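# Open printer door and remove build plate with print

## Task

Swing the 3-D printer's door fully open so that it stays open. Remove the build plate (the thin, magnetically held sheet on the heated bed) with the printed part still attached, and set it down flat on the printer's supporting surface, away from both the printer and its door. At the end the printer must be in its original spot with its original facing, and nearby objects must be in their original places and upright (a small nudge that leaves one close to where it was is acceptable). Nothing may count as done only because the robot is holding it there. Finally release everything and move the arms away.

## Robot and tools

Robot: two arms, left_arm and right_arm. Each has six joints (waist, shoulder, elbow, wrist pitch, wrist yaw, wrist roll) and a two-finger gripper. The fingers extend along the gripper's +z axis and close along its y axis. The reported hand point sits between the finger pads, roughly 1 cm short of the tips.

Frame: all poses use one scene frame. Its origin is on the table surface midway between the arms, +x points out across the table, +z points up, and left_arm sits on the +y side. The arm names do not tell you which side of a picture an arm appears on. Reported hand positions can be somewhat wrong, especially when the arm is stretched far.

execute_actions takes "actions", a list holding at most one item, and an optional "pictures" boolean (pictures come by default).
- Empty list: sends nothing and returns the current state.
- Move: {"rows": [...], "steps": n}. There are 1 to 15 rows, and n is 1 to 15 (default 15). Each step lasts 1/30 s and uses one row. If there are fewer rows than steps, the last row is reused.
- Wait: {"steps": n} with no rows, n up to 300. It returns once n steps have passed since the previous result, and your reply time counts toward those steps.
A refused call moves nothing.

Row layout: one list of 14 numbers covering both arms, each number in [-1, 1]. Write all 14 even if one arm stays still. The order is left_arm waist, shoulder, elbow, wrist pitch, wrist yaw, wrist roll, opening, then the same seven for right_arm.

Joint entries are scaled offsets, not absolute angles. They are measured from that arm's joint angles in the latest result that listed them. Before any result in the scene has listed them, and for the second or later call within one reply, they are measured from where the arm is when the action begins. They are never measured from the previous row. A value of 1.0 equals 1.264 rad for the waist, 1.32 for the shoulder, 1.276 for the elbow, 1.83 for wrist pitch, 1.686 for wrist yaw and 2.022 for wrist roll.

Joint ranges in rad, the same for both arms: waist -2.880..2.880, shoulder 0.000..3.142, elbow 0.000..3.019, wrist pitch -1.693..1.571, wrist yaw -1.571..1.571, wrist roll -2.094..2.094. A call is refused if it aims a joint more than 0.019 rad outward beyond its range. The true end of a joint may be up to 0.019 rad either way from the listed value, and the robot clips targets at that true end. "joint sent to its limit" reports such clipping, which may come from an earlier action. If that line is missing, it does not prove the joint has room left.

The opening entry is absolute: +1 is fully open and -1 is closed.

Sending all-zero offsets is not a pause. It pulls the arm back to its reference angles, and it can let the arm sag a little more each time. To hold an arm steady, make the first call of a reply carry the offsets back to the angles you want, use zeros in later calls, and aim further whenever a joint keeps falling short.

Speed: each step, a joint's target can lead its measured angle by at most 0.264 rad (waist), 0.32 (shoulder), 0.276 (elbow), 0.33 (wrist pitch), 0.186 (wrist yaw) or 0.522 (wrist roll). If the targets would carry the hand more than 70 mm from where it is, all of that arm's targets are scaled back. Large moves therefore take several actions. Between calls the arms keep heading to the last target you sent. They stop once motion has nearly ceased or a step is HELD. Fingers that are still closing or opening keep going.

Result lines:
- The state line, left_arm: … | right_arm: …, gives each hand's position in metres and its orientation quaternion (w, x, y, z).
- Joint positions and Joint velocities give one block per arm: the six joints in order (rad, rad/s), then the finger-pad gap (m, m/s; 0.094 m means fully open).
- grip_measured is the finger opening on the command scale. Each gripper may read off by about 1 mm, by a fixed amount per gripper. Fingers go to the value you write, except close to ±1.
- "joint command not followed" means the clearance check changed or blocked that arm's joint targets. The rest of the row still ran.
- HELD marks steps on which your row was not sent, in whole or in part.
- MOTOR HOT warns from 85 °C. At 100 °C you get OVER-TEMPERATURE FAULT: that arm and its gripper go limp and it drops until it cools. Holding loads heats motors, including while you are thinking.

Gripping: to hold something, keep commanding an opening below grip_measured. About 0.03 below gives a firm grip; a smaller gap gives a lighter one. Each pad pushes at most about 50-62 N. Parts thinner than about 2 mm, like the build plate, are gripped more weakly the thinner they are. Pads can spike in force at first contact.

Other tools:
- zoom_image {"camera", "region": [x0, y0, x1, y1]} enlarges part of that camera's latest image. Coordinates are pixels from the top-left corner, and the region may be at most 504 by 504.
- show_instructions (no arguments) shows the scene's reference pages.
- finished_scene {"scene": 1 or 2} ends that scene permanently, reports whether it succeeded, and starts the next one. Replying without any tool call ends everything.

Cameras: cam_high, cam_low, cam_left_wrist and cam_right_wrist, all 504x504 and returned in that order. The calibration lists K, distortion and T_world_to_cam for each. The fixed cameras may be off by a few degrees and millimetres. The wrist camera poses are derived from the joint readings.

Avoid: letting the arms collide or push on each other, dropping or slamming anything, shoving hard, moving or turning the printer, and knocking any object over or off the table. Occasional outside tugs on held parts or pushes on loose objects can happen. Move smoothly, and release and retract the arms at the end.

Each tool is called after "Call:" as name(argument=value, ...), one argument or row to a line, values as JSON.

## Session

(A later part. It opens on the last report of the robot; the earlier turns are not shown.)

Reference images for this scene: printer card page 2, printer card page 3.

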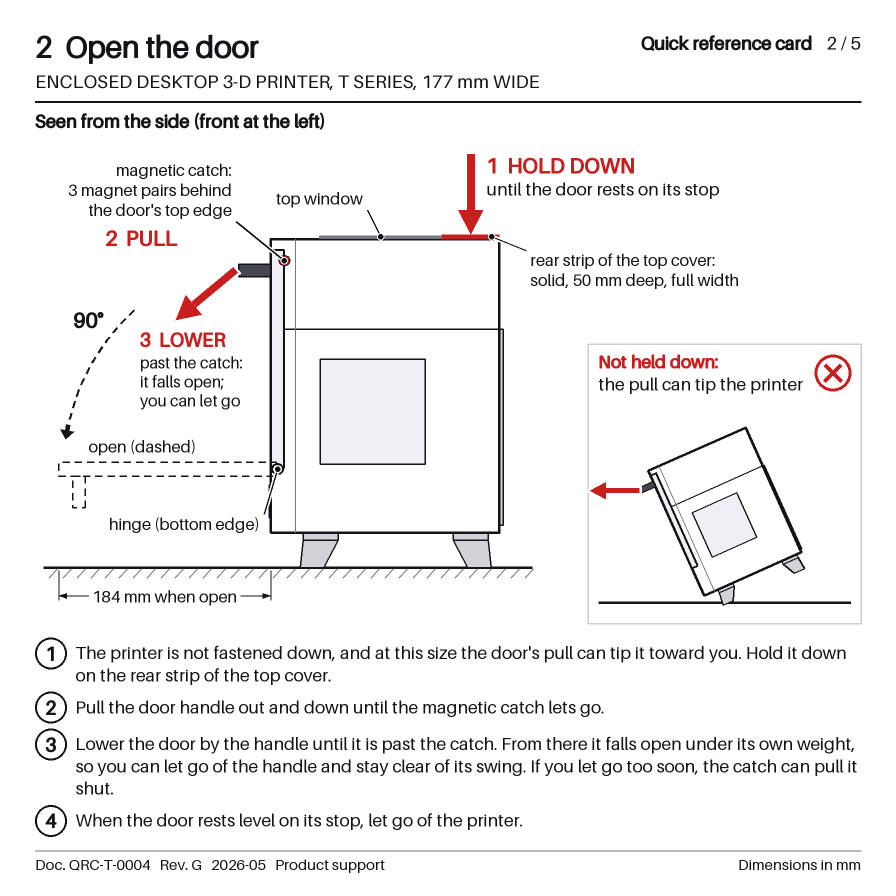

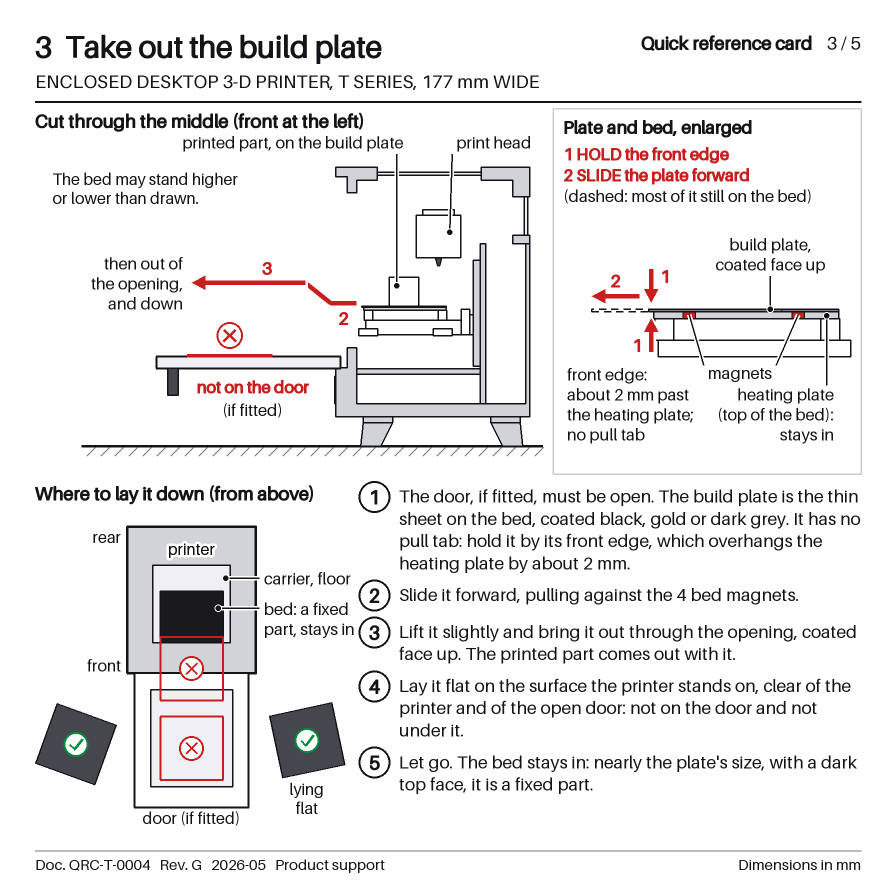

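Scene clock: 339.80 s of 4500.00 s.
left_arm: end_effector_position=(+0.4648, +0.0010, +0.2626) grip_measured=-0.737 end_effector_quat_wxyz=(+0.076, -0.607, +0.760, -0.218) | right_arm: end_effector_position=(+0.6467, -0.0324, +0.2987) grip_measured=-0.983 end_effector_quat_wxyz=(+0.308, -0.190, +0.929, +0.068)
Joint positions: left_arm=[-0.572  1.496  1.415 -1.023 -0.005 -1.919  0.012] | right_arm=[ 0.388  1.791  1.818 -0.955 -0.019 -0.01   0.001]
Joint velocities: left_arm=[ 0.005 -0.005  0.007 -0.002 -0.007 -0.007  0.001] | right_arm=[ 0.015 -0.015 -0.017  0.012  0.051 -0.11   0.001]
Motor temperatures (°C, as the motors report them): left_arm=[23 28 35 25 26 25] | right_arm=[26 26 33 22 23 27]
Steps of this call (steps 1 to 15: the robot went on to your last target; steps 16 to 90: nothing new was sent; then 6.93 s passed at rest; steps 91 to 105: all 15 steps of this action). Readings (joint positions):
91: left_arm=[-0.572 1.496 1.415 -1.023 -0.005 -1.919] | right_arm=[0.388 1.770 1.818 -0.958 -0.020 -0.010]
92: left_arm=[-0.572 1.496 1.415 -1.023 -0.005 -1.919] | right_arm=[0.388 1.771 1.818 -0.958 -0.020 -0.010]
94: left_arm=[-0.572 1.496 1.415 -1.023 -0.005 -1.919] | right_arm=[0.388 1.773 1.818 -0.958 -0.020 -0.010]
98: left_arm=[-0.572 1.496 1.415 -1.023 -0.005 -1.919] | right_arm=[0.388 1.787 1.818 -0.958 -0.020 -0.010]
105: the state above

Call:
execute_actions(
  actions=[
    {"rows":[[0,0,-0.015,0,0,0,-0.77,0,0.12,0,-0.01,0,0,-1],[0,0,-0.03,-0.01,0,0,-0.77,0,0.2,0,-0.02,0,0,-1],[-0.005,0,-0.04,-0.02,0,0,-0.77,0,0.2,0,-0.02,0,0,-1],[-0.01,-0.005,-0.05,-0.035,0,0,-0.77,0,0.2,0,-0.02,0,0,-1],[-0.015,-0.01,-0.055,-0.05,0,0,-0.77,0,0.2,0,-0.02,0,0,-1],[-0.02,-0.015,-0.06,-0.065,0,0,-0.77,0,0.2,0,-0.02,0,0,-1],[-0.025,-0.02,-0.06,-0.08,0,0,-0.77,0,0.2,0,-0.02,0,0,-1]],"steps":12},
  ],
)

Scene clock: 348.90 s of 4500.00 s.
left_arm: end_effector_position=(+0.4511, +0.0091, +0.2600) grip_measured=-0.738 end_effector_quat_wxyz=(+0.073, -0.605, +0.767, -0.200) | right_arm: end_effector_position=(+0.6507, -0.0287, +0.2970) grip_measured=-0.983 end_effector_quat_wxyz=(+0.308, -0.192, +0.929, +0.072)
Joint positions: left_arm=[-0.575  1.477  1.397 -1.063 -0.009 -1.908  0.012] | right_arm=[ 0.389  1.805  1.833 -0.955 -0.026 -0.01   0.001]
Joint velocities: left_arm=[-0.034 -0.063 -0.032 -0.115 -0.095  0.037  0.001] | right_arm=[ 0.015  0.005  0.007 -0.027 -0.066 -0.066 -0.003]
Motor temperatures (°C, as the motors report them): left_arm=[23 28 34 25 26 25] | right_arm=[26 26 33 22 23 27]
Steps of this call (steps 1 to 15: the robot went on to your last target; steps 16 to 90: nothing new was sent; then 5.70 s passed at rest; steps 91 to 102: all 12 steps of this action). Readings (joint positions):
91: left_arm=[-0.572 1.496 1.414 -1.023 -0.005 -1.919] | right_arm=[0.388 1.793 1.818 -0.955 -0.019 -0.010]
92: left_arm=[-0.572 1.496 1.411 -1.023 -0.005 -1.919] | right_arm=[0.388 1.796 1.820 -0.955 -0.019 -0.010]
94: left_arm=[-0.572 1.493 1.407 -1.022 -0.005 -1.919] | right_arm=[0.388 1.799 1.825 -0.955 -0.019 -0.010]
98: left_arm=[-0.573 1.488 1.404 -1.038 -0.008 -1.916] | right_arm=[0.388 1.803 1.830 -0.955 -0.019 -0.010]
102: the state above
camera_calibration (this result's frames):
cam_left_wrist: T_world_to_cam=[[0.901642, -0.188543, 0.389221, -0.502591], [-0.411292, -0.652071, 0.636901, 0.0322094], [0.133717, -0.73434, -0.665481, 0.243899], [0, 0, 0, 1]] pos_world=[0.433791, 0.105348, 0.337415]
cam_right_wrist: T_world_to_cam=[[0.402519, -0.915396, -0.00539906, -0.291436], [-0.915265, -0.402343, -0.0202389, 0.592569], [0.0163544, 0.0130881, -0.999781, 0.4101], [0, 0, 0, 1]] pos_world=[0.65296, -0.0337304, 0.42043]

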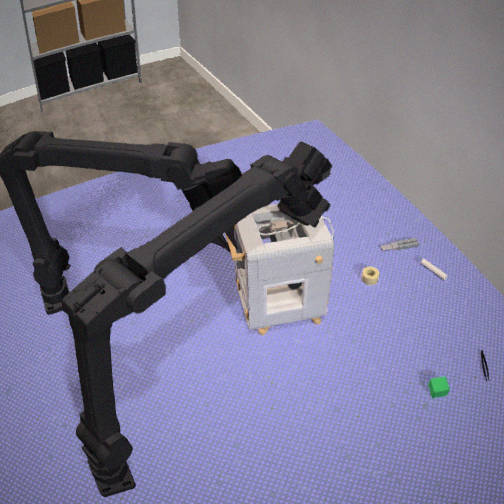

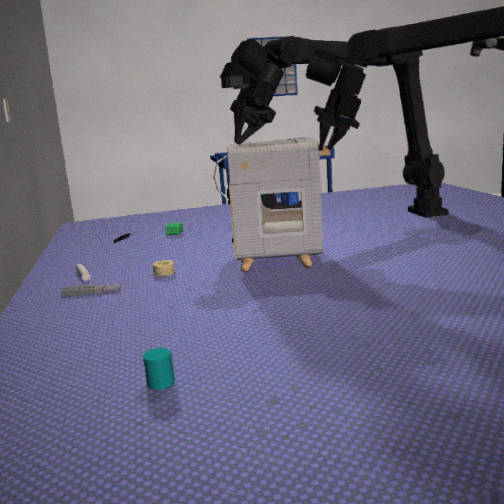

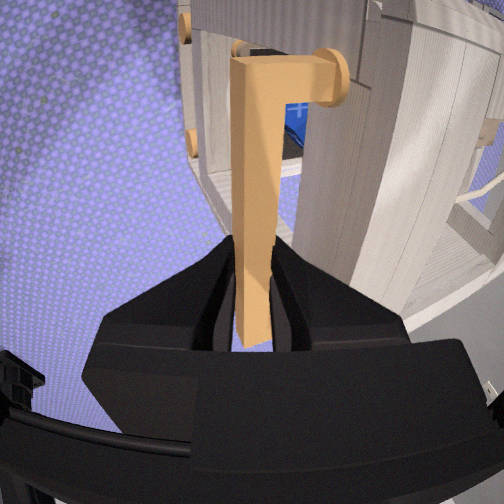

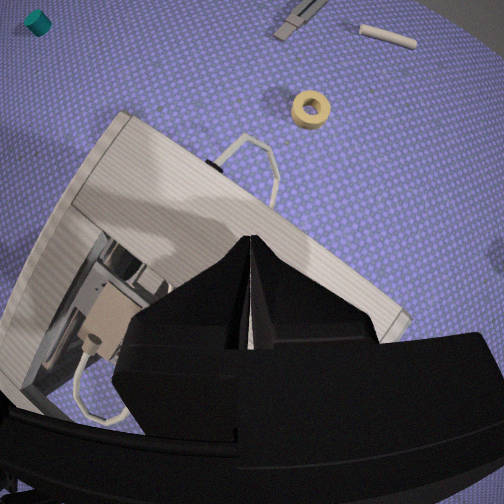

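Call:
execute_actions(
  actions=[
    {"rows":[[0,0,0,0,0,0,-0.77,0,0,0,0,0,0,-1]],"steps":10},
  ],
)

Scene clock: 352.43 s of 4500.00 s.
left_arm: end_effector_position=(+0.4504, +0.0090, +0.2620) grip_measured=-0.738 end_effector_quat_wxyz=(+0.074, -0.604, +0.767, -0.202) | right_arm: end_effector_position=(+0.6498, -0.0268, +0.3012) grip_measured=-0.983 end_effector_quat_wxyz=(+0.312, -0.193, +0.927, +0.073)
Joint positions: left_arm=[-0.576  1.472  1.396 -1.061 -0.009 -1.908  0.012] | right_arm=[ 0.392  1.8    1.834 -0.953 -0.027 -0.01   0.001]
Joint velocities: left_arm=[-0.015  0.015 -0.002 -0.017 -0.007 -0.022  0.   ] | right_arm=[-0.005 -0.005 -0.017  0.007  0.037  0.007 -0.001]
Motor temperatures (°C, as the motors report them): left_arm=[23 28 34 25 26 25] | right_arm=[26 26 33 22 23 27]
Steps of this call (steps 1 to 15: the robot went on to your last target; steps 16 to 90: nothing new was sent; then 0.20 s passed at rest; steps 91 to 100: all 10 steps of this action). Readings (joint positions):
91: left_arm=[-0.576 1.472 1.396 -1.062 -0.009 -1.908] | right_arm=[0.392 1.801 1.834 -0.954 -0.027 -0.010]
92: left_arm=[-0.576 1.472 1.396 -1.061 -0.009 -1.908] | right_arm=[0.392 1.800 1.834 -0.953 -0.027 -0.010]
94: left_arm=[-0.576 1.472 1.396 -1.061 -0.009 -1.908] | right_arm=[0.392 1.800 1.834 -0.953 -0.027 -0.010]
98: left_arm=[-0.576 1.472 1.396 -1.061 -0.009 -1.908] | right_arm=[0.392 1.800 1.834 -0.953 -0.027 -0.010]
100: the state above
camera_calibration (this result's frames):
cam_left_wrist: T_world_to_cam=[[0.899673, -0.188905, 0.393578, -0.503], [-0.414997, -0.649924, 0.636691, 0.0323555], [0.135522, -0.736148, -0.663114, 0.243842], [0, 0, 0, 1]] pos_world=[0.432917, 0.105513, 0.339065]
cam_right_wrist: T_world_to_cam=[[0.405845, -0.91392, -0.00641261, -0.291082], [-0.913647, -0.405525, -0.0282757, 0.593858], [0.0232412, 0.0173344, -0.99958, 0.409891], [0, 0, 0, 1]] pos_world=[0.651184, -0.0323063, 0.424644]

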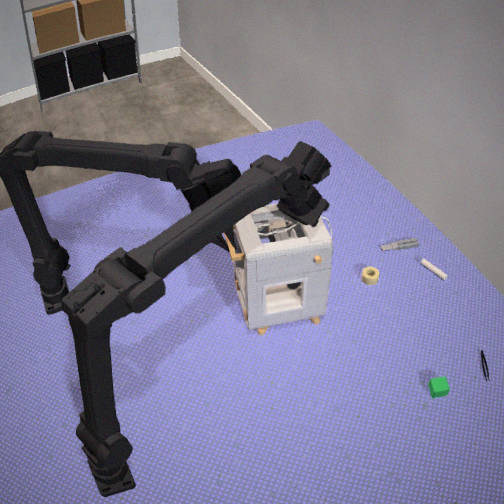

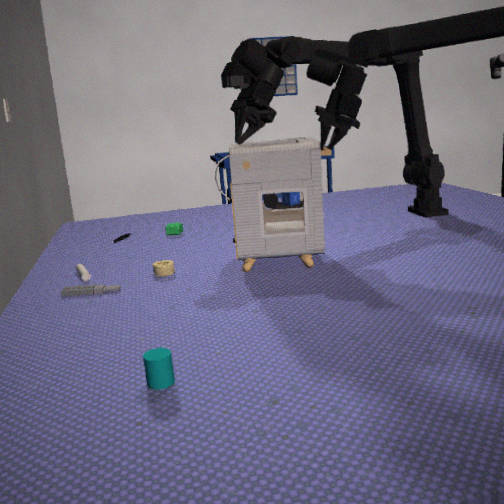

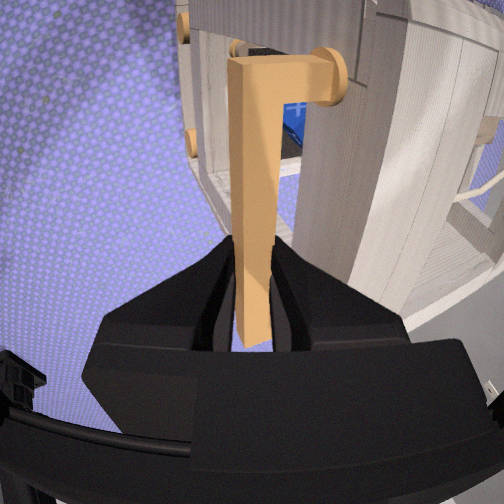

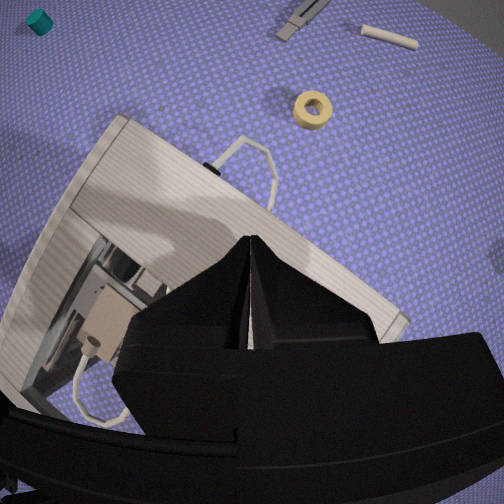

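Call:
zoom_image(
  camera="cam_right_wrist",
  region=[0, 180, 220, 400],
)

Region (0, 180, 220, 400) of cam_right_wrist's 504x504 image, scaled by 2.291, with more detail than that image has.

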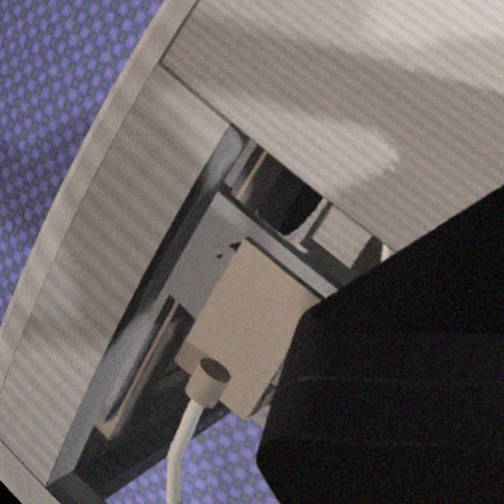

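Call:
execute_actions(
  actions=[
    {"rows":[[0,0,0,0,0,0,-0.77,0,-0.015,0,0,0,0,-1],[0,0,0,0,0,0,-0.77,0,-0.025,0,0,0,0,-1],[0,0,0,0,0,0,-0.77,0.003,-0.033,-0.005,0,0,0,-1],[0,0,0,0,0,0,-0.77,0.006,-0.04,-0.012,0,0,0,-1],[0,0,0,0,0,0,-0.77,0.01,-0.047,-0.02,0,0,0,-1],[0,0,0,0,0,0,-0.77,0.014,-0.054,-0.03,0,0,0,-1],[0,0,0,0,0,0,-0.77,0.018,-0.061,-0.04,0,0,0,-1],[0,0,0,0,0,0,-0.77,0.022,-0.068,-0.05,0,0,0,-1],[0,0,0,0,0,0,-0.77,0.026,-0.075,-0.06,0,0,0,-1],[0,0,0,0,0,0,-0.77,0.03,-0.081,-0.07,0,0,0,-1],[0,0,0,0,0,0,-0.77,0.033,-0.086,-0.08,0,0,0,-1],[0,0,0,0,0,0,-0.77,0.035,-0.09,-0.09,0,0,0,-1],[0,0,0,0,0,0,-0.77,0.035,-0.09,-0.097,0,0,0,-1]],"steps":15},
  ],
)

Call:
execute_actions(
  actions=[
    {"steps":15},
  ],
)

Scene clock: 385.17 s of 4500.00 s.
left_arm: end_effector_position=(+0.4504, +0.0090, +0.2620) grip_measured=-0.738 end_effector_quat_wxyz=(+0.074, -0.604, +0.767, -0.202) | right_arm: end_effector_position=(+0.6021, -0.0185, +0.3229) grip_measured=-0.983 end_effector_quat_wxyz=(+0.316, -0.211, +0.922, +0.081)
Joint positions: left_arm=[-0.576  1.472  1.396 -1.061 -0.009 -1.908  0.012] | right_arm=[ 0.431  1.683  1.729 -0.953 -0.027 -0.01   0.001]
Joint velocities: left_arm=[-0.015 -0.015  0.002  0.012 -0.051  0.007  0.   ] | right_arm=[ 0.122 -0.122 -0.105 -0.012  0.022  0.022 -0.001]
Motor temperatures (°C, as the motors report them): left_arm=[23 28 34 25 26 25] | right_arm=[26 26 33 22 23 27]
Steps of this call (steps 1 to 15: the robot went on to your last target; steps 16 to 90: nothing new was sent; then 29.23 s passed at rest; steps 91 to 105: all 15 steps of this action). Readings (joint positions):
91: left_arm=[-0.576 1.472 1.396 -1.061 -0.009 -1.908] | right_arm=[0.392 1.800 1.834 -0.953 -0.027 -0.010]
92: left_arm=[-0.576 1.472 1.396 -1.061 -0.009 -1.908] | right_arm=[0.392 1.799 1.834 -0.953 -0.027 -0.010]
94: left_arm=[-0.576 1.472 1.396 -1.061 -0.009 -1.908] | right_arm=[0.392 1.794 1.833 -0.953 -0.027 -0.010]
98: left_arm=[-0.576 1.472 1.396 -1.061 -0.009 -1.908] | right_arm=[0.396 1.758 1.800 -0.953 -0.027 -0.010]
105: the state above
camera_calibration (this result's frames):
cam_left_wrist: T_world_to_cam=[[0.899673, -0.188905, 0.393578, -0.503], [-0.414997, -0.649924, 0.636691, 0.0323555], [0.135522, -0.736148, -0.663114, 0.243842], [0, 0, 0, 1]] pos_world=[0.432917, 0.105513, 0.339065]
cam_right_wrist: T_world_to_cam=[[0.441157, -0.897409, -0.00610655, -0.285099], [-0.896812, -0.440591, -0.0400905, 0.547322], [0.0332871, 0.0231626, -0.999177, 0.42644], [0, 0, 0, 1]] pos_world=[0.602423, -0.0245828, 0.44629]

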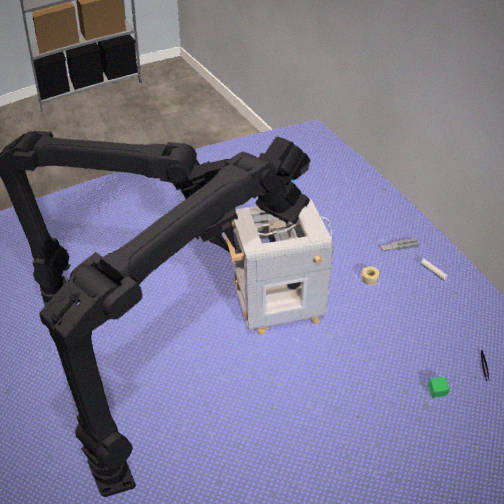

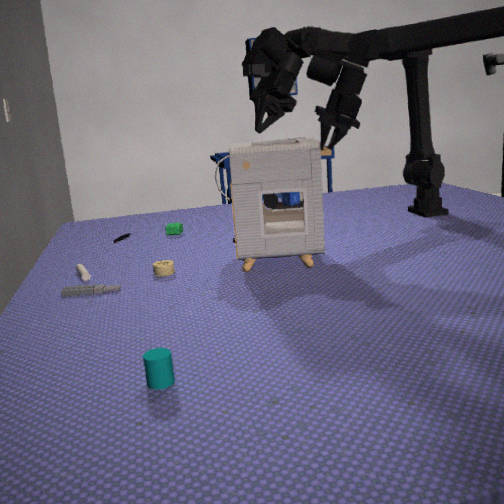

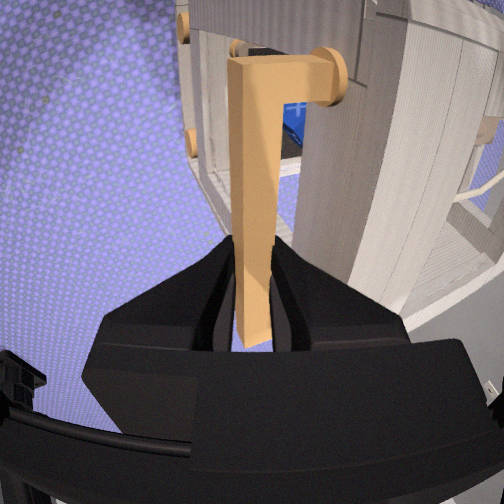

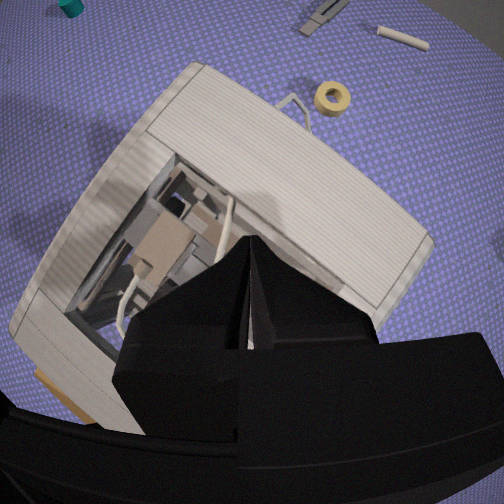

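Scene clock: 385.67 s of 4500.00 s.
left_arm: end_effector_position=(+0.4504, +0.0090, +0.2620) grip_measured=-0.738 end_effector_quat_wxyz=(+0.074, -0.604, +0.767, -0.202) | right_arm: end_effector_position=(+0.5981, -0.0146, +0.3206) grip_measured=-0.983 end_effector_quat_wxyz=(+0.313, -0.215, +0.922, +0.081)
Joint positions: left_arm=[-0.576  1.472  1.396 -1.061 -0.009 -1.908  0.012] | right_arm=[ 0.439  1.68   1.721 -0.953 -0.027 -0.01   0.001]
Joint velocities: left_arm=[ 0.005  0.005 -0.007 -0.012 -0.037 -0.037 -0.   ] | right_arm=[-0.005  0.005  0.007  0.017 -0.051 -0.095 -0.   ]
Motor temperatures (°C, as the motors report them): left_arm=[23 28 34 25 26 25] | right_arm=[26 26 33 22 23 27]
Steps of this call (steps 1 to 15: the robot went on to your last target). Readings (joint positions):
1: left_arm=[-0.576 1.472 1.396 -1.061 -0.009 -1.908] | right_arm=[0.435 1.681 1.727 -0.953 -0.027 -0.010]
2: left_arm=[-0.576 1.472 1.396 -1.061 -0.009 -1.908] | right_arm=[0.438 1.680 1.727 -0.953 -0.027 -0.010]
4: left_arm=[-0.576 1.472 1.396 -1.061 -0.009 -1.908] | right_arm=[0.439 1.680 1.725 -0.953 -0.027 -0.010]
8: left_arm=[-0.576 1.472 1.396 -1.061 -0.009 -1.908] | right_arm=[0.439 1.680 1.721 -0.953 -0.027 -0.010]
15: the state above
All arms were judged still, so your last target was given up. Only a new action makes them travel on or press farther. Fingers that are still opening or closing keep moving.
camera_calibration (this result's frames):
cam_left_wrist: T_world_to_cam=[[0.899673, -0.188905, 0.393578, -0.503], [-0.414997, -0.649924, 0.636691, 0.0323555], [0.135522, -0.736148, -0.663114, 0.243842], [0, 0, 0, 1]] pos_world=[0.432917, 0.105513, 0.339065]
cam_right_wrist: T_world_to_cam=[[0.448304, -0.893859, -0.006235, -0.283934], [-0.893423, -0.44784, -0.0351365, 0.541585], [0.0286148, 0.0213223, -0.999363, 0.427007], [0, 0, 0, 1]] pos_world=[0.598935, -0.0203586, 0.443994]

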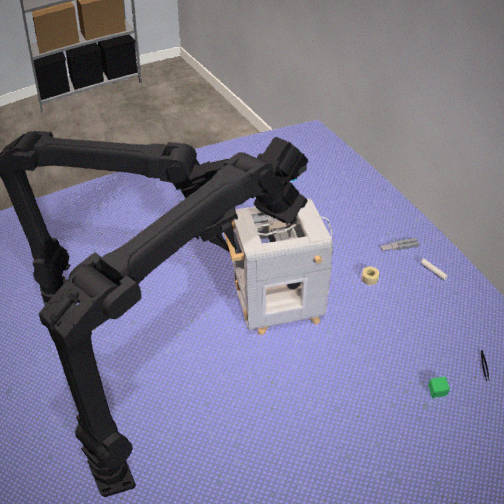

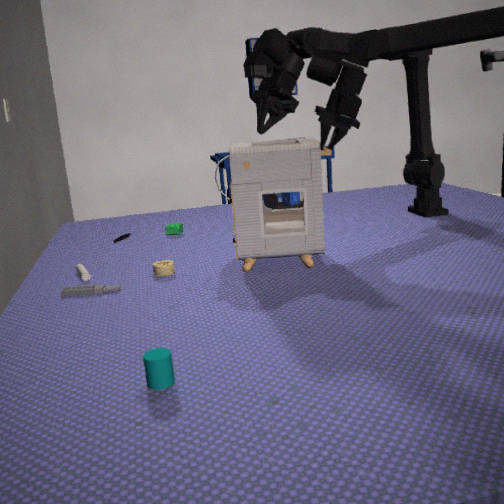

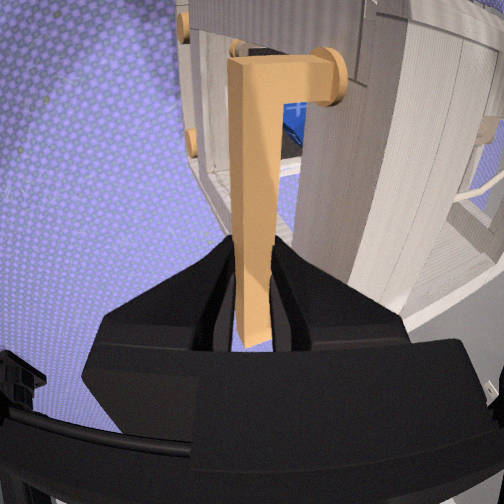

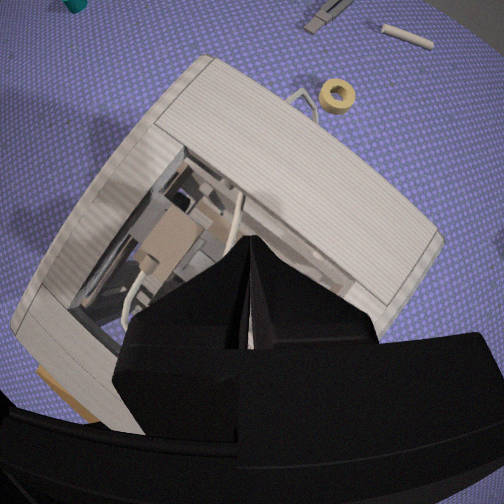

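Call:
execute_actions(
  actions=[
    {"rows":[[0,0,0,0,0,0,-0.77,0,0.01,0,0,0,0,-1],[0,0,0,0,0,0,-0.77,0,0.014,0,0,0,0,-1],[0,0,0,0,0,0,-0.77,0,0.018,0,0,0,0,-1],[0,0,0,0,0,0,-0.77,0,0.022,0,0,0,0,-1],[0,0,0,0,0,0,-0.77,0,0.026,0,0,0,0,-1],[0,0,0,0,0,0,-0.77,0,0.03,0,0,0,0,-1],[0,0,0,0,0,0,-0.77,0,0.033,0,0,0,0,-1],[0,0,0,0,0,0,-0.77,0,0.036,0,0,0,0,-1],[0,0,0,0,0,0,-0.77,0,0.039,0,0,0,0,-1],[0,0,0,0,0,0,-0.77,0,0.042,0,0,0,0,-1],[0,0,0,0,0,0,-0.77,0,0.045,0,0,0,0,-1]],"steps":15},
  ],
)

Scene clock: 394.33 s of 4500.00 s.
left_arm: end_effector_position=(+0.4504, +0.0090, +0.2620) grip_measured=-0.738 end_effector_quat_wxyz=(+0.074, -0.604, +0.767, -0.202) | right_arm: end_effector_position=(+0.6046, -0.0115, +0.2953) grip_measured=-0.983 end_effector_quat_wxyz=(+0.295, -0.216, +0.928, +0.078)
Joint positions: left_arm=[-0.576  1.472  1.396 -1.061 -0.009 -1.908  0.012] | right_arm=[ 0.439  1.72   1.721 -0.953 -0.027 -0.01   0.001]
Joint velocities: left_arm=[-0.015 -0.005  0.012  0.002  0.007 -0.081 -0.   ] | right_arm=[ 0.005  0.005  0.002  0.012 -0.051  0.081 -0.   ]
Motor temperatures (°C, as the motors report them): left_arm=[23 28 34 25 26 25] | right_arm=[26 26 33 22 23 27]
Steps of this call (steps 1 to 90: nothing new was sent; then 5.17 s passed at rest; steps 91 to 105: all 15 steps of this action). Readings (joint positions):
91: left_arm=[-0.576 1.472 1.396 -1.061 -0.009 -1.908] | right_arm=[0.439 1.680 1.721 -0.953 -0.027 -0.010]
92: left_arm=[-0.576 1.472 1.396 -1.061 -0.009 -1.908] | right_arm=[0.439 1.681 1.721 -0.953 -0.027 -0.010]
94: left_arm=[-0.576 1.472 1.396 -1.061 -0.009 -1.908] | right_arm=[0.439 1.684 1.721 -0.953 -0.027 -0.010]
98: left_arm=[-0.576 1.472 1.396 -1.061 -0.009 -1.908] | right_arm=[0.439 1.700 1.721 -0.953 -0.027 -0.010]
105: the state above
camera_calibration (this result's frames):
cam_left_wrist: T_world_to_cam=[[0.899673, -0.188905, 0.393578, -0.503], [-0.414997, -0.649924, 0.636691, 0.0323555], [0.135522, -0.736148, -0.663114, 0.243842], [0, 0, 0, 1]] pos_world=[0.432917, 0.105513, 0.339065]
cam_right_wrist: T_world_to_cam=[[0.448069, -0.89397, -0.00722753, -0.283846], [-0.893977, -0.4481, 0.0033726, 0.536912], [-0.00625366, 0.00495009, -0.999968, 0.422588], [0, 0, 0, 1]] pos_world=[0.609813, -0.0152511, 0.418712]

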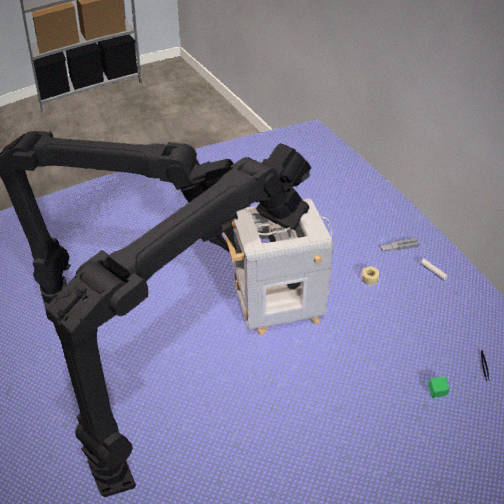

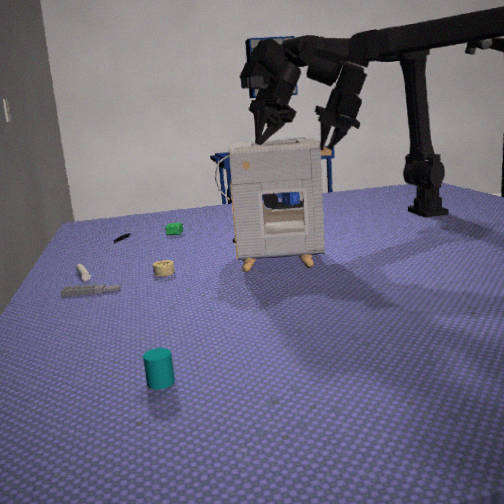

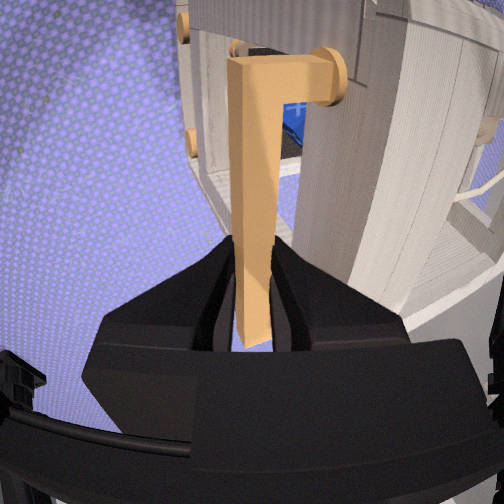

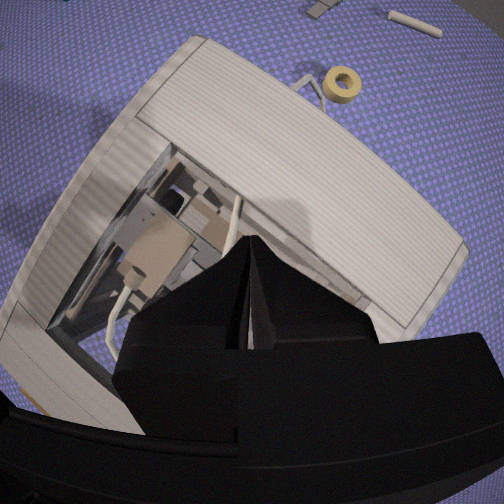

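Call:
execute_actions(
  actions=[
    {"rows":[[0,0,0,0,0,0,-0.77,0,0.012,0,0,0,0,-1],[0,0,0,0,0,0,-0.77,0,0.015,0,0,0,0,-1],[0,0,0,0,0,0,-0.77,0,0.018,0,0,0,0,-1],[0,0,0,0,0,0,-0.77,0,0.021,0,0,0,0,-1],[0,0,0,0,0,0,-0.77,0,0.024,0,0,0,0,-1],[0,0,0,0,0,0,-0.77,0,0.027,0,0,0,0,-1]],"steps":12},
  ],
  pictures=false,
)

Scene clock: 399.97 s of 4500.00 s.
left_arm: end_effector_position=(+0.4504, +0.0090, +0.2620) grip_measured=-0.738 end_effector_quat_wxyz=(+0.074, -0.604, +0.767, -0.202) | right_arm: end_effector_position=(+0.6047, -0.0114, +0.2951) grip_measured=-0.983 end_effector_quat_wxyz=(+0.295, -0.216, +0.928, +0.078)
Joint positions: left_arm=[-0.576  1.472  1.396 -1.061 -0.009 -1.908  0.012] | right_arm=[ 0.439  1.72   1.721 -0.953 -0.027 -0.01   0.001]
Joint velocities: left_arm=[-0.005 -0.005  0.002 -0.017 -0.051 -0.007 -0.001] | right_arm=[-0.005  0.005 -0.002 -0.007 -0.095  0.051 -0.   ]
Motor temperatures (°C, as the motors report them): left_arm=[23 28 34 25 26 25] | right_arm=[26 26 33 22 23 27]
Steps of this call (steps 1 to 15: the robot went on to your last target; steps 16 to 90: nothing new was sent; then 2.23 s passed at rest; steps 91 to 102: all 12 steps of this action). Readings (joint positions):
91: left_arm=[-0.576 1.472 1.396 -1.061 -0.009 -1.908] | right_arm=[0.439 1.720 1.721 -0.953 -0.027 -0.010]
92: left_arm=[-0.576 1.472 1.396 -1.061 -0.009 -1.908] | right_arm=[0.439 1.720 1.721 -0.953 -0.027 -0.010]
94: left_arm=[-0.576 1.472 1.396 -1.061 -0.009 -1.908] | right_arm=[0.439 1.720 1.721 -0.953 -0.027 -0.010]
98: left_arm=[-0.576 1.472 1.396 -1.061 -0.009 -1.908] | right_arm=[0.439 1.720 1.721 -0.953 -0.027 -0.010]
102: the state above

Call:
execute_actions(
  actions=[
    {"rows":[[0,0,0,0,0,0,-0.77,0,0.03,0.01,0,0,0,-1],[0,0,0,0,0,0,-0.77,-0.002,0.035,0.02,0,0,0,-1],[0,0,0,0,0,0,-0.77,-0.004,0.04,0.025,0,0,0,-1],[0,0,0,0,0,0,-0.77,-0.006,0.045,0.03,0,0,0,-1],[0,0,0,0,0,0,-0.77,-0.008,0.05,0.035,0,0,0,-1],[0,0,0,0,0,0,-0.77,-0.01,0.055,0.04,0,0,0,-1],[0,0,0,0,0,0,-0.77,-0.012,0.06,0.045,0,0,0,-1],[0,0,0,0,0,0,-0.77,-0.014,0.065,0.05,0,0,0,-1],[0,0,0,0,0,0,-0.77,-0.015,0.07,0.055,0,0,0,-1]],"steps":15},
  ],
)

Scene clock: 411.97 s of 4500.00 s.
left_arm: end_effector_position=(+0.4505, +0.0090, +0.2620) grip_measured=-0.738 end_effector_quat_wxyz=(+0.074, -0.604, +0.767, -0.202) | right_arm: end_effector_position=(+0.6184, -0.0081, +0.2938) grip_measured=-0.983 end_effector_quat_wxyz=(+0.298, -0.214, +0.927, +0.079)
Joint positions: left_arm=[-0.576  1.472  1.396 -1.061 -0.009 -1.908  0.012] | right_arm=[ 0.434  1.755  1.762 -0.953 -0.031 -0.01   0.001]
Joint velocities: left_arm=[ 0.005 -0.005 -0.007  0.012  0.051  0.066  0.001] | right_arm=[-0.005  0.005 -0.012 -0.007 -0.066  0.007 -0.001]
Motor temperatures (°C, as the motors report them): left_arm=[23 28 34 25 26 25] | right_arm=[26 26 33 22 23 27]
Steps of this call (steps 1 to 15: the robot went on to your last target; steps 16 to 90: nothing new was sent; then 8.50 s passed at rest; steps 91 to 105: all 15 steps of this action). Readings (joint positions):
91: left_arm=[-0.576 1.472 1.396 -1.061 -0.009 -1.908] | right_arm=[0.439 1.720 1.721 -0.953 -0.027 -0.010]
92: left_arm=[-0.576 1.472 1.396 -1.061 -0.009 -1.908] | right_arm=[0.439 1.721 1.721 -0.953 -0.027 -0.010]
94: left_arm=[-0.576 1.472 1.396 -1.061 -0.009 -1.908] | right_arm=[0.439 1.722 1.722 -0.953 -0.027 -0.010]
98: left_arm=[-0.576 1.472 1.396 -1.061 -0.009 -1.908] | right_arm=[0.437 1.737 1.739 -0.953 -0.027 -0.010]
105: the state above
camera_calibration (this result's frames):
cam_left_wrist: T_world_to_cam=[[0.899547, -0.188823, 0.393905, -0.503119], [-0.415201, -0.649792, 0.636694, 0.0324201], [0.135734, -0.736286, -0.662918, 0.243679], [0, 0, 0, 1]] pos_world=[0.432964, 0.105483, 0.339078]
cam_right_wrist: T_world_to_cam=[[0.445458, -0.895248, -0.00986294, -0.284634], [-0.8953, -0.445457, -0.00242182, 0.553233], [-0.00222538, 0.00990911, -0.999948, 0.418664], [0, 0, 0, 1]] pos_world=[0.623034, -0.0125248, 0.417175]

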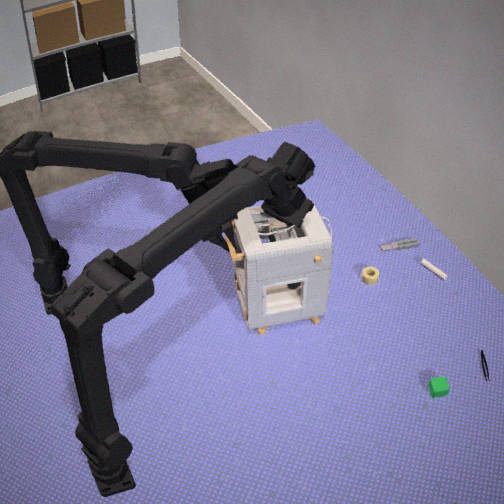

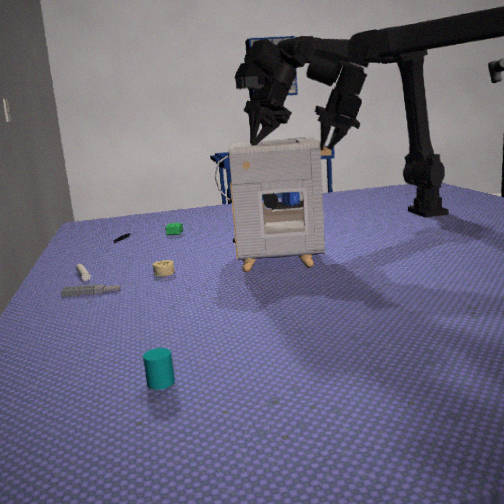

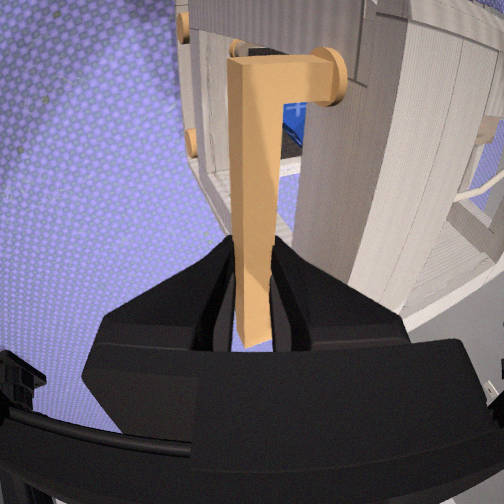

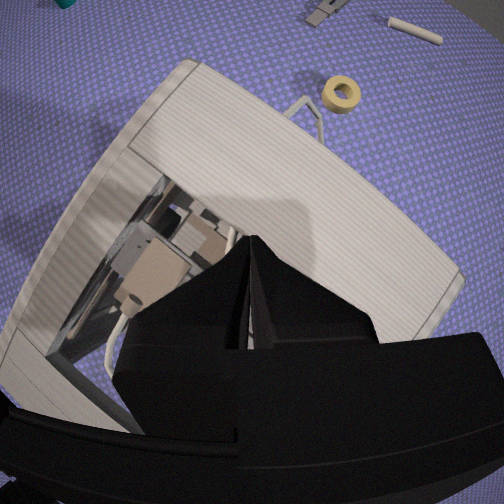

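Call:
execute_actions(
  actions=[
    {"rows":[[0,0,-0.008,0,0,0,-0.77,-0.01,0.05,0.02,0,0.005,0,-1],[0,0,-0.016,-0.01,0,0,-0.77,-0.015,0.06,0.025,0,0.01,0,-1],[-0.005,-0.005,-0.024,-0.02,0,0,-0.77,-0.02,0.07,0.03,0.005,0.015,0,-1],[-0.01,-0.01,-0.03,-0.03,0,0,-0.77,-0.025,0.08,0.035,0.01,0.02,0,-1],[-0.015,-0.015,-0.036,-0.04,0,0,-0.77,-0.03,0.08,0.04,0.01,0.02,0,-1],[-0.02,-0.02,-0.042,-0.05,0,0,-0.77,-0.03,0.08,0.04,0.01,0.02,0,-1],[-0.025,-0.025,-0.048,-0.06,0,0,-0.77,-0.03,0.08,0.04,0.01,0.02,0,-1],[-0.025,-0.03,-0.052,-0.065,0,0,-0.77,-0.03,0.08,0.04,0.01,0.02,0,-1]],"steps":13},
  ],
)

Scene clock: 420.90 s of 4500.00 s.
left_arm: end_effector_position=(+0.4122, +0.0199, +0.2506) grip_measured=-0.761 end_effector_quat_wxyz=(+0.056, -0.601, +0.781, -0.159) | right_arm: end_effector_position=(+0.6230, -0.0072, +0.2948) grip_measured=-0.984 end_effector_quat_wxyz=(+0.301, -0.213, +0.927, +0.076)
Joint positions: left_arm=[-0.598  1.43   1.345 -1.147 -0.006 -1.908  0.011] | right_arm=[ 0.434  1.765  1.777 -0.953 -0.022 -0.01   0.001]
Joint velocities: left_arm=[-0.151 -0.21  -0.354 -0.457  0.022 -0.037 -0.006] | right_arm=[-0.015 -0.005  0.012  0.007  0.037  0.022  0.001]
Motor temperatures (°C, as the motors report them): left_arm=[23 28 34 25 26 25] | right_arm=[26 26 34 22 23 27]
Steps of this call (steps 1 to 15: the robot went on to your last target; steps 16 to 90: nothing new was sent; then 5.50 s passed at rest; steps 91 to 103: all 13 steps of this action). Readings (joint positions):
91: left_arm=[-0.576 1.472 1.396 -1.061 -0.009 -1.908] | right_arm=[0.434 1.755 1.762 -0.953 -0.030 -0.010]
92: left_arm=[-0.576 1.472 1.395 -1.061 -0.009 -1.908] | right_arm=[0.434 1.756 1.762 -0.953 -0.029 -0.010]
94: left_arm=[-0.576 1.470 1.393 -1.061 -0.009 -1.908] | right_arm=[0.434 1.758 1.765 -0.953 -0.024 -0.010]
98: left_arm=[-0.577 1.467 1.388 -1.062 -0.010 -1.908] | right_arm=[0.434 1.762 1.773 -0.953 -0.024 -0.010]
103: the state above
camera_calibration (this result's frames):
cam_left_wrist: T_world_to_cam=[[0.923053, -0.228093, 0.309754, -0.449956], [-0.379375, -0.672984, 0.634955, 0.0170456], [0.0636309, -0.703609, -0.707732, 0.289723], [0, 0, 0, 1]] pos_world=[0.403365, 0.112691, 0.333599]
cam_right_wrist: T_world_to_cam=[[0.441427, -0.897292, -0.00295749, -0.28547], [-0.897284, -0.4414, -0.00682679, 0.56038], [0.00482019, 0.00566724, -0.999972, 0.41521], [0, 0, 0, 1]] pos_world=[0.626833, -0.0111507, 0.41818]

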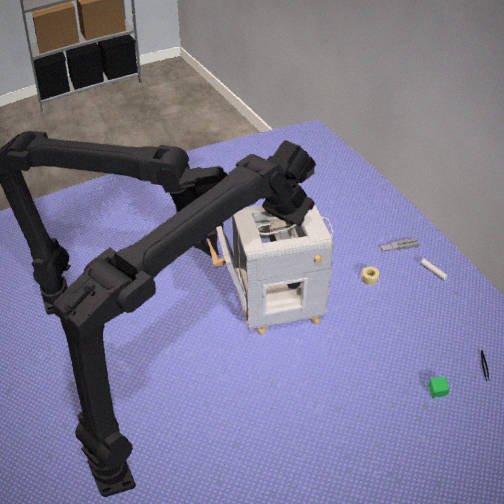

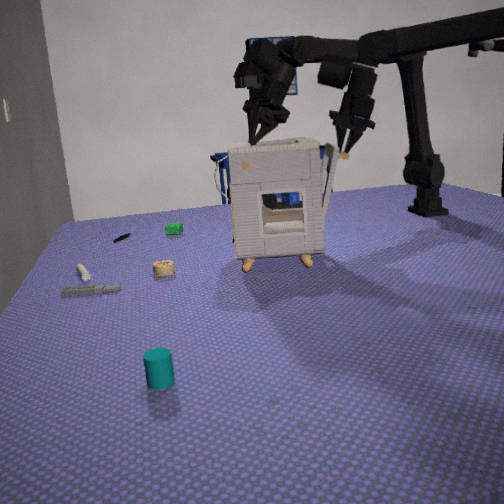

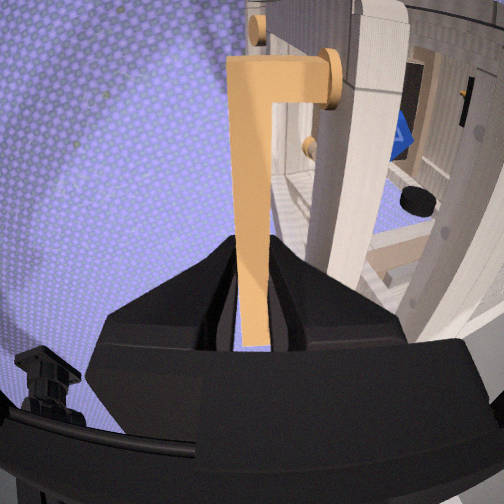

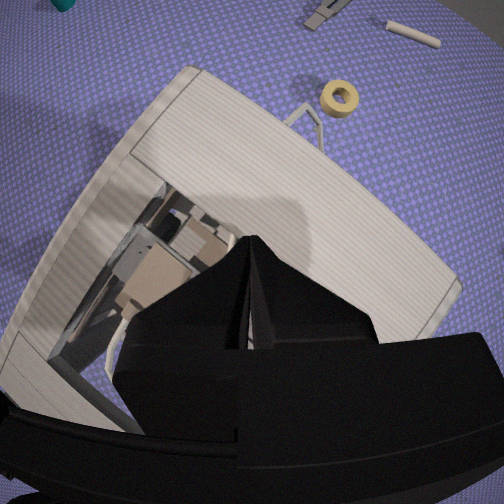

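The door has released. Easing the right arm's push and checking the state.

Call:
execute_actions(
  actions=[
    {"rows":[[-0.008,-0.006,-0.012,-0.018,0,0,-0.79,0,0.03,0,0,0,0,-1]],"steps":8},
  ],
)

Scene clock: 423.83 s of 4500.00 s.
left_arm: end_effector_position=(+0.4024, +0.0232, +0.2452) grip_measured=-0.777 end_effector_quat_wxyz=(+0.050, -0.603, +0.783, -0.146) | right_arm: end_effector_position=(+0.6227, -0.0057, +0.2965) grip_measured=-0.984 end_effector_quat_wxyz=(+0.302, -0.214, +0.926, +0.077)
Joint positions: left_arm=[-0.604  1.423  1.33  -1.168 -0.006 -1.915  0.01 ] | right_arm=[ 0.436  1.764  1.779 -0.953 -0.025 -0.01   0.001]
Joint velocities: left_arm=[ 0.005  0.005  0.017 -0.007  0.022 -0.037 -0.001] | right_arm=[-0.005 -0.015 -0.007 -0.002 -0.066 -0.007  0.001]
Motor temperatures (°C, as the motors report them): left_arm=[23 28 34 25 26 25] | right_arm=[26 26 34 22 23 27]
Steps of this call (steps 1 to 30: the robot went on to your last target; steps 31 to 80: nothing new was sent; steps 81 to 88: all 8 steps of this action). Readings (joint positions):
81: left_arm=[-0.604 1.423 1.330 -1.168 -0.006 -1.911] | right_arm=[0.436 1.765 1.779 -0.953 -0.024 -0.010]
82: left_arm=[-0.604 1.423 1.330 -1.168 -0.006 -1.913] | right_arm=[0.436 1.764 1.779 -0.953 -0.024 -0.010]
84: left_arm=[-0.604 1.423 1.330 -1.168 -0.006 -1.915] | right_arm=[0.436 1.764 1.779 -0.953 -0.024 -0.010]
88: the state above
camera_calibration (this result's frames):
cam_left_wrist: T_world_to_cam=[[0.930972, -0.23101, 0.28271, -0.435001], [-0.362124, -0.682797, 0.634551, 0.0123519], [0.0464458, -0.693125, -0.719319, 0.298349], [0, 0, 0, 1]] pos_world=[0.39559, 0.114737, 0.329749]
cam_right_wrist: T_world_to_cam=[[0.444216, -0.895905, -0.00504011, -0.285073], [-0.895895, -0.444155, -0.00992837, 0.560769], [0.00665629, 0.00892575, -0.999938, 0.415792], [0, 0, 0, 1]] pos_world=[0.626256, -0.0100419, 0.419897]

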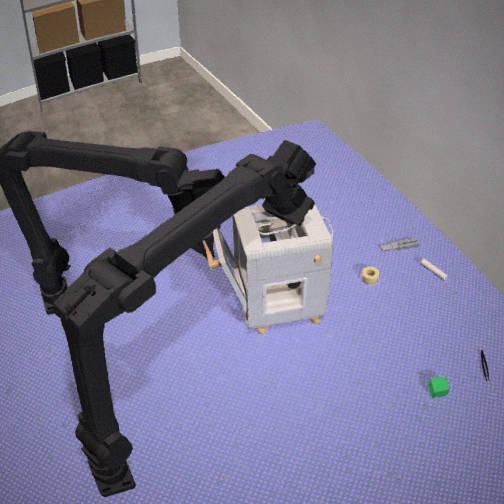

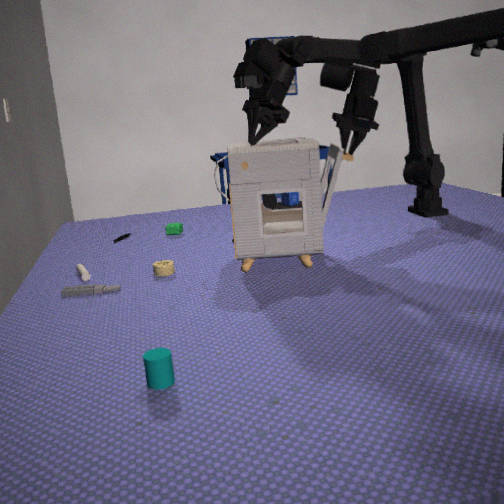

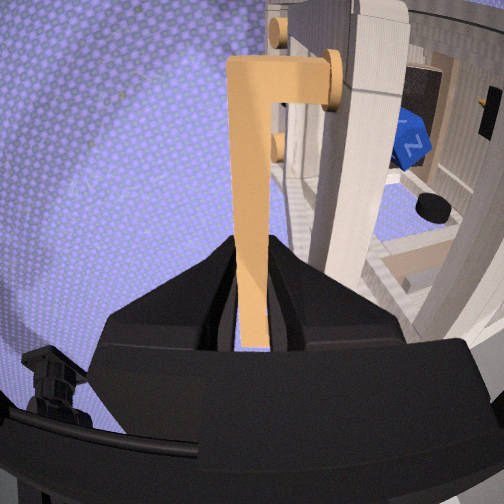

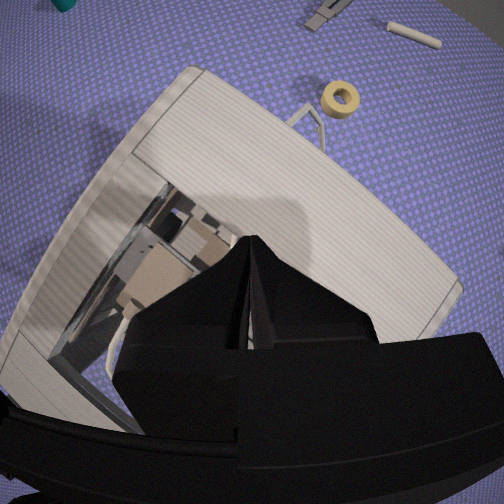

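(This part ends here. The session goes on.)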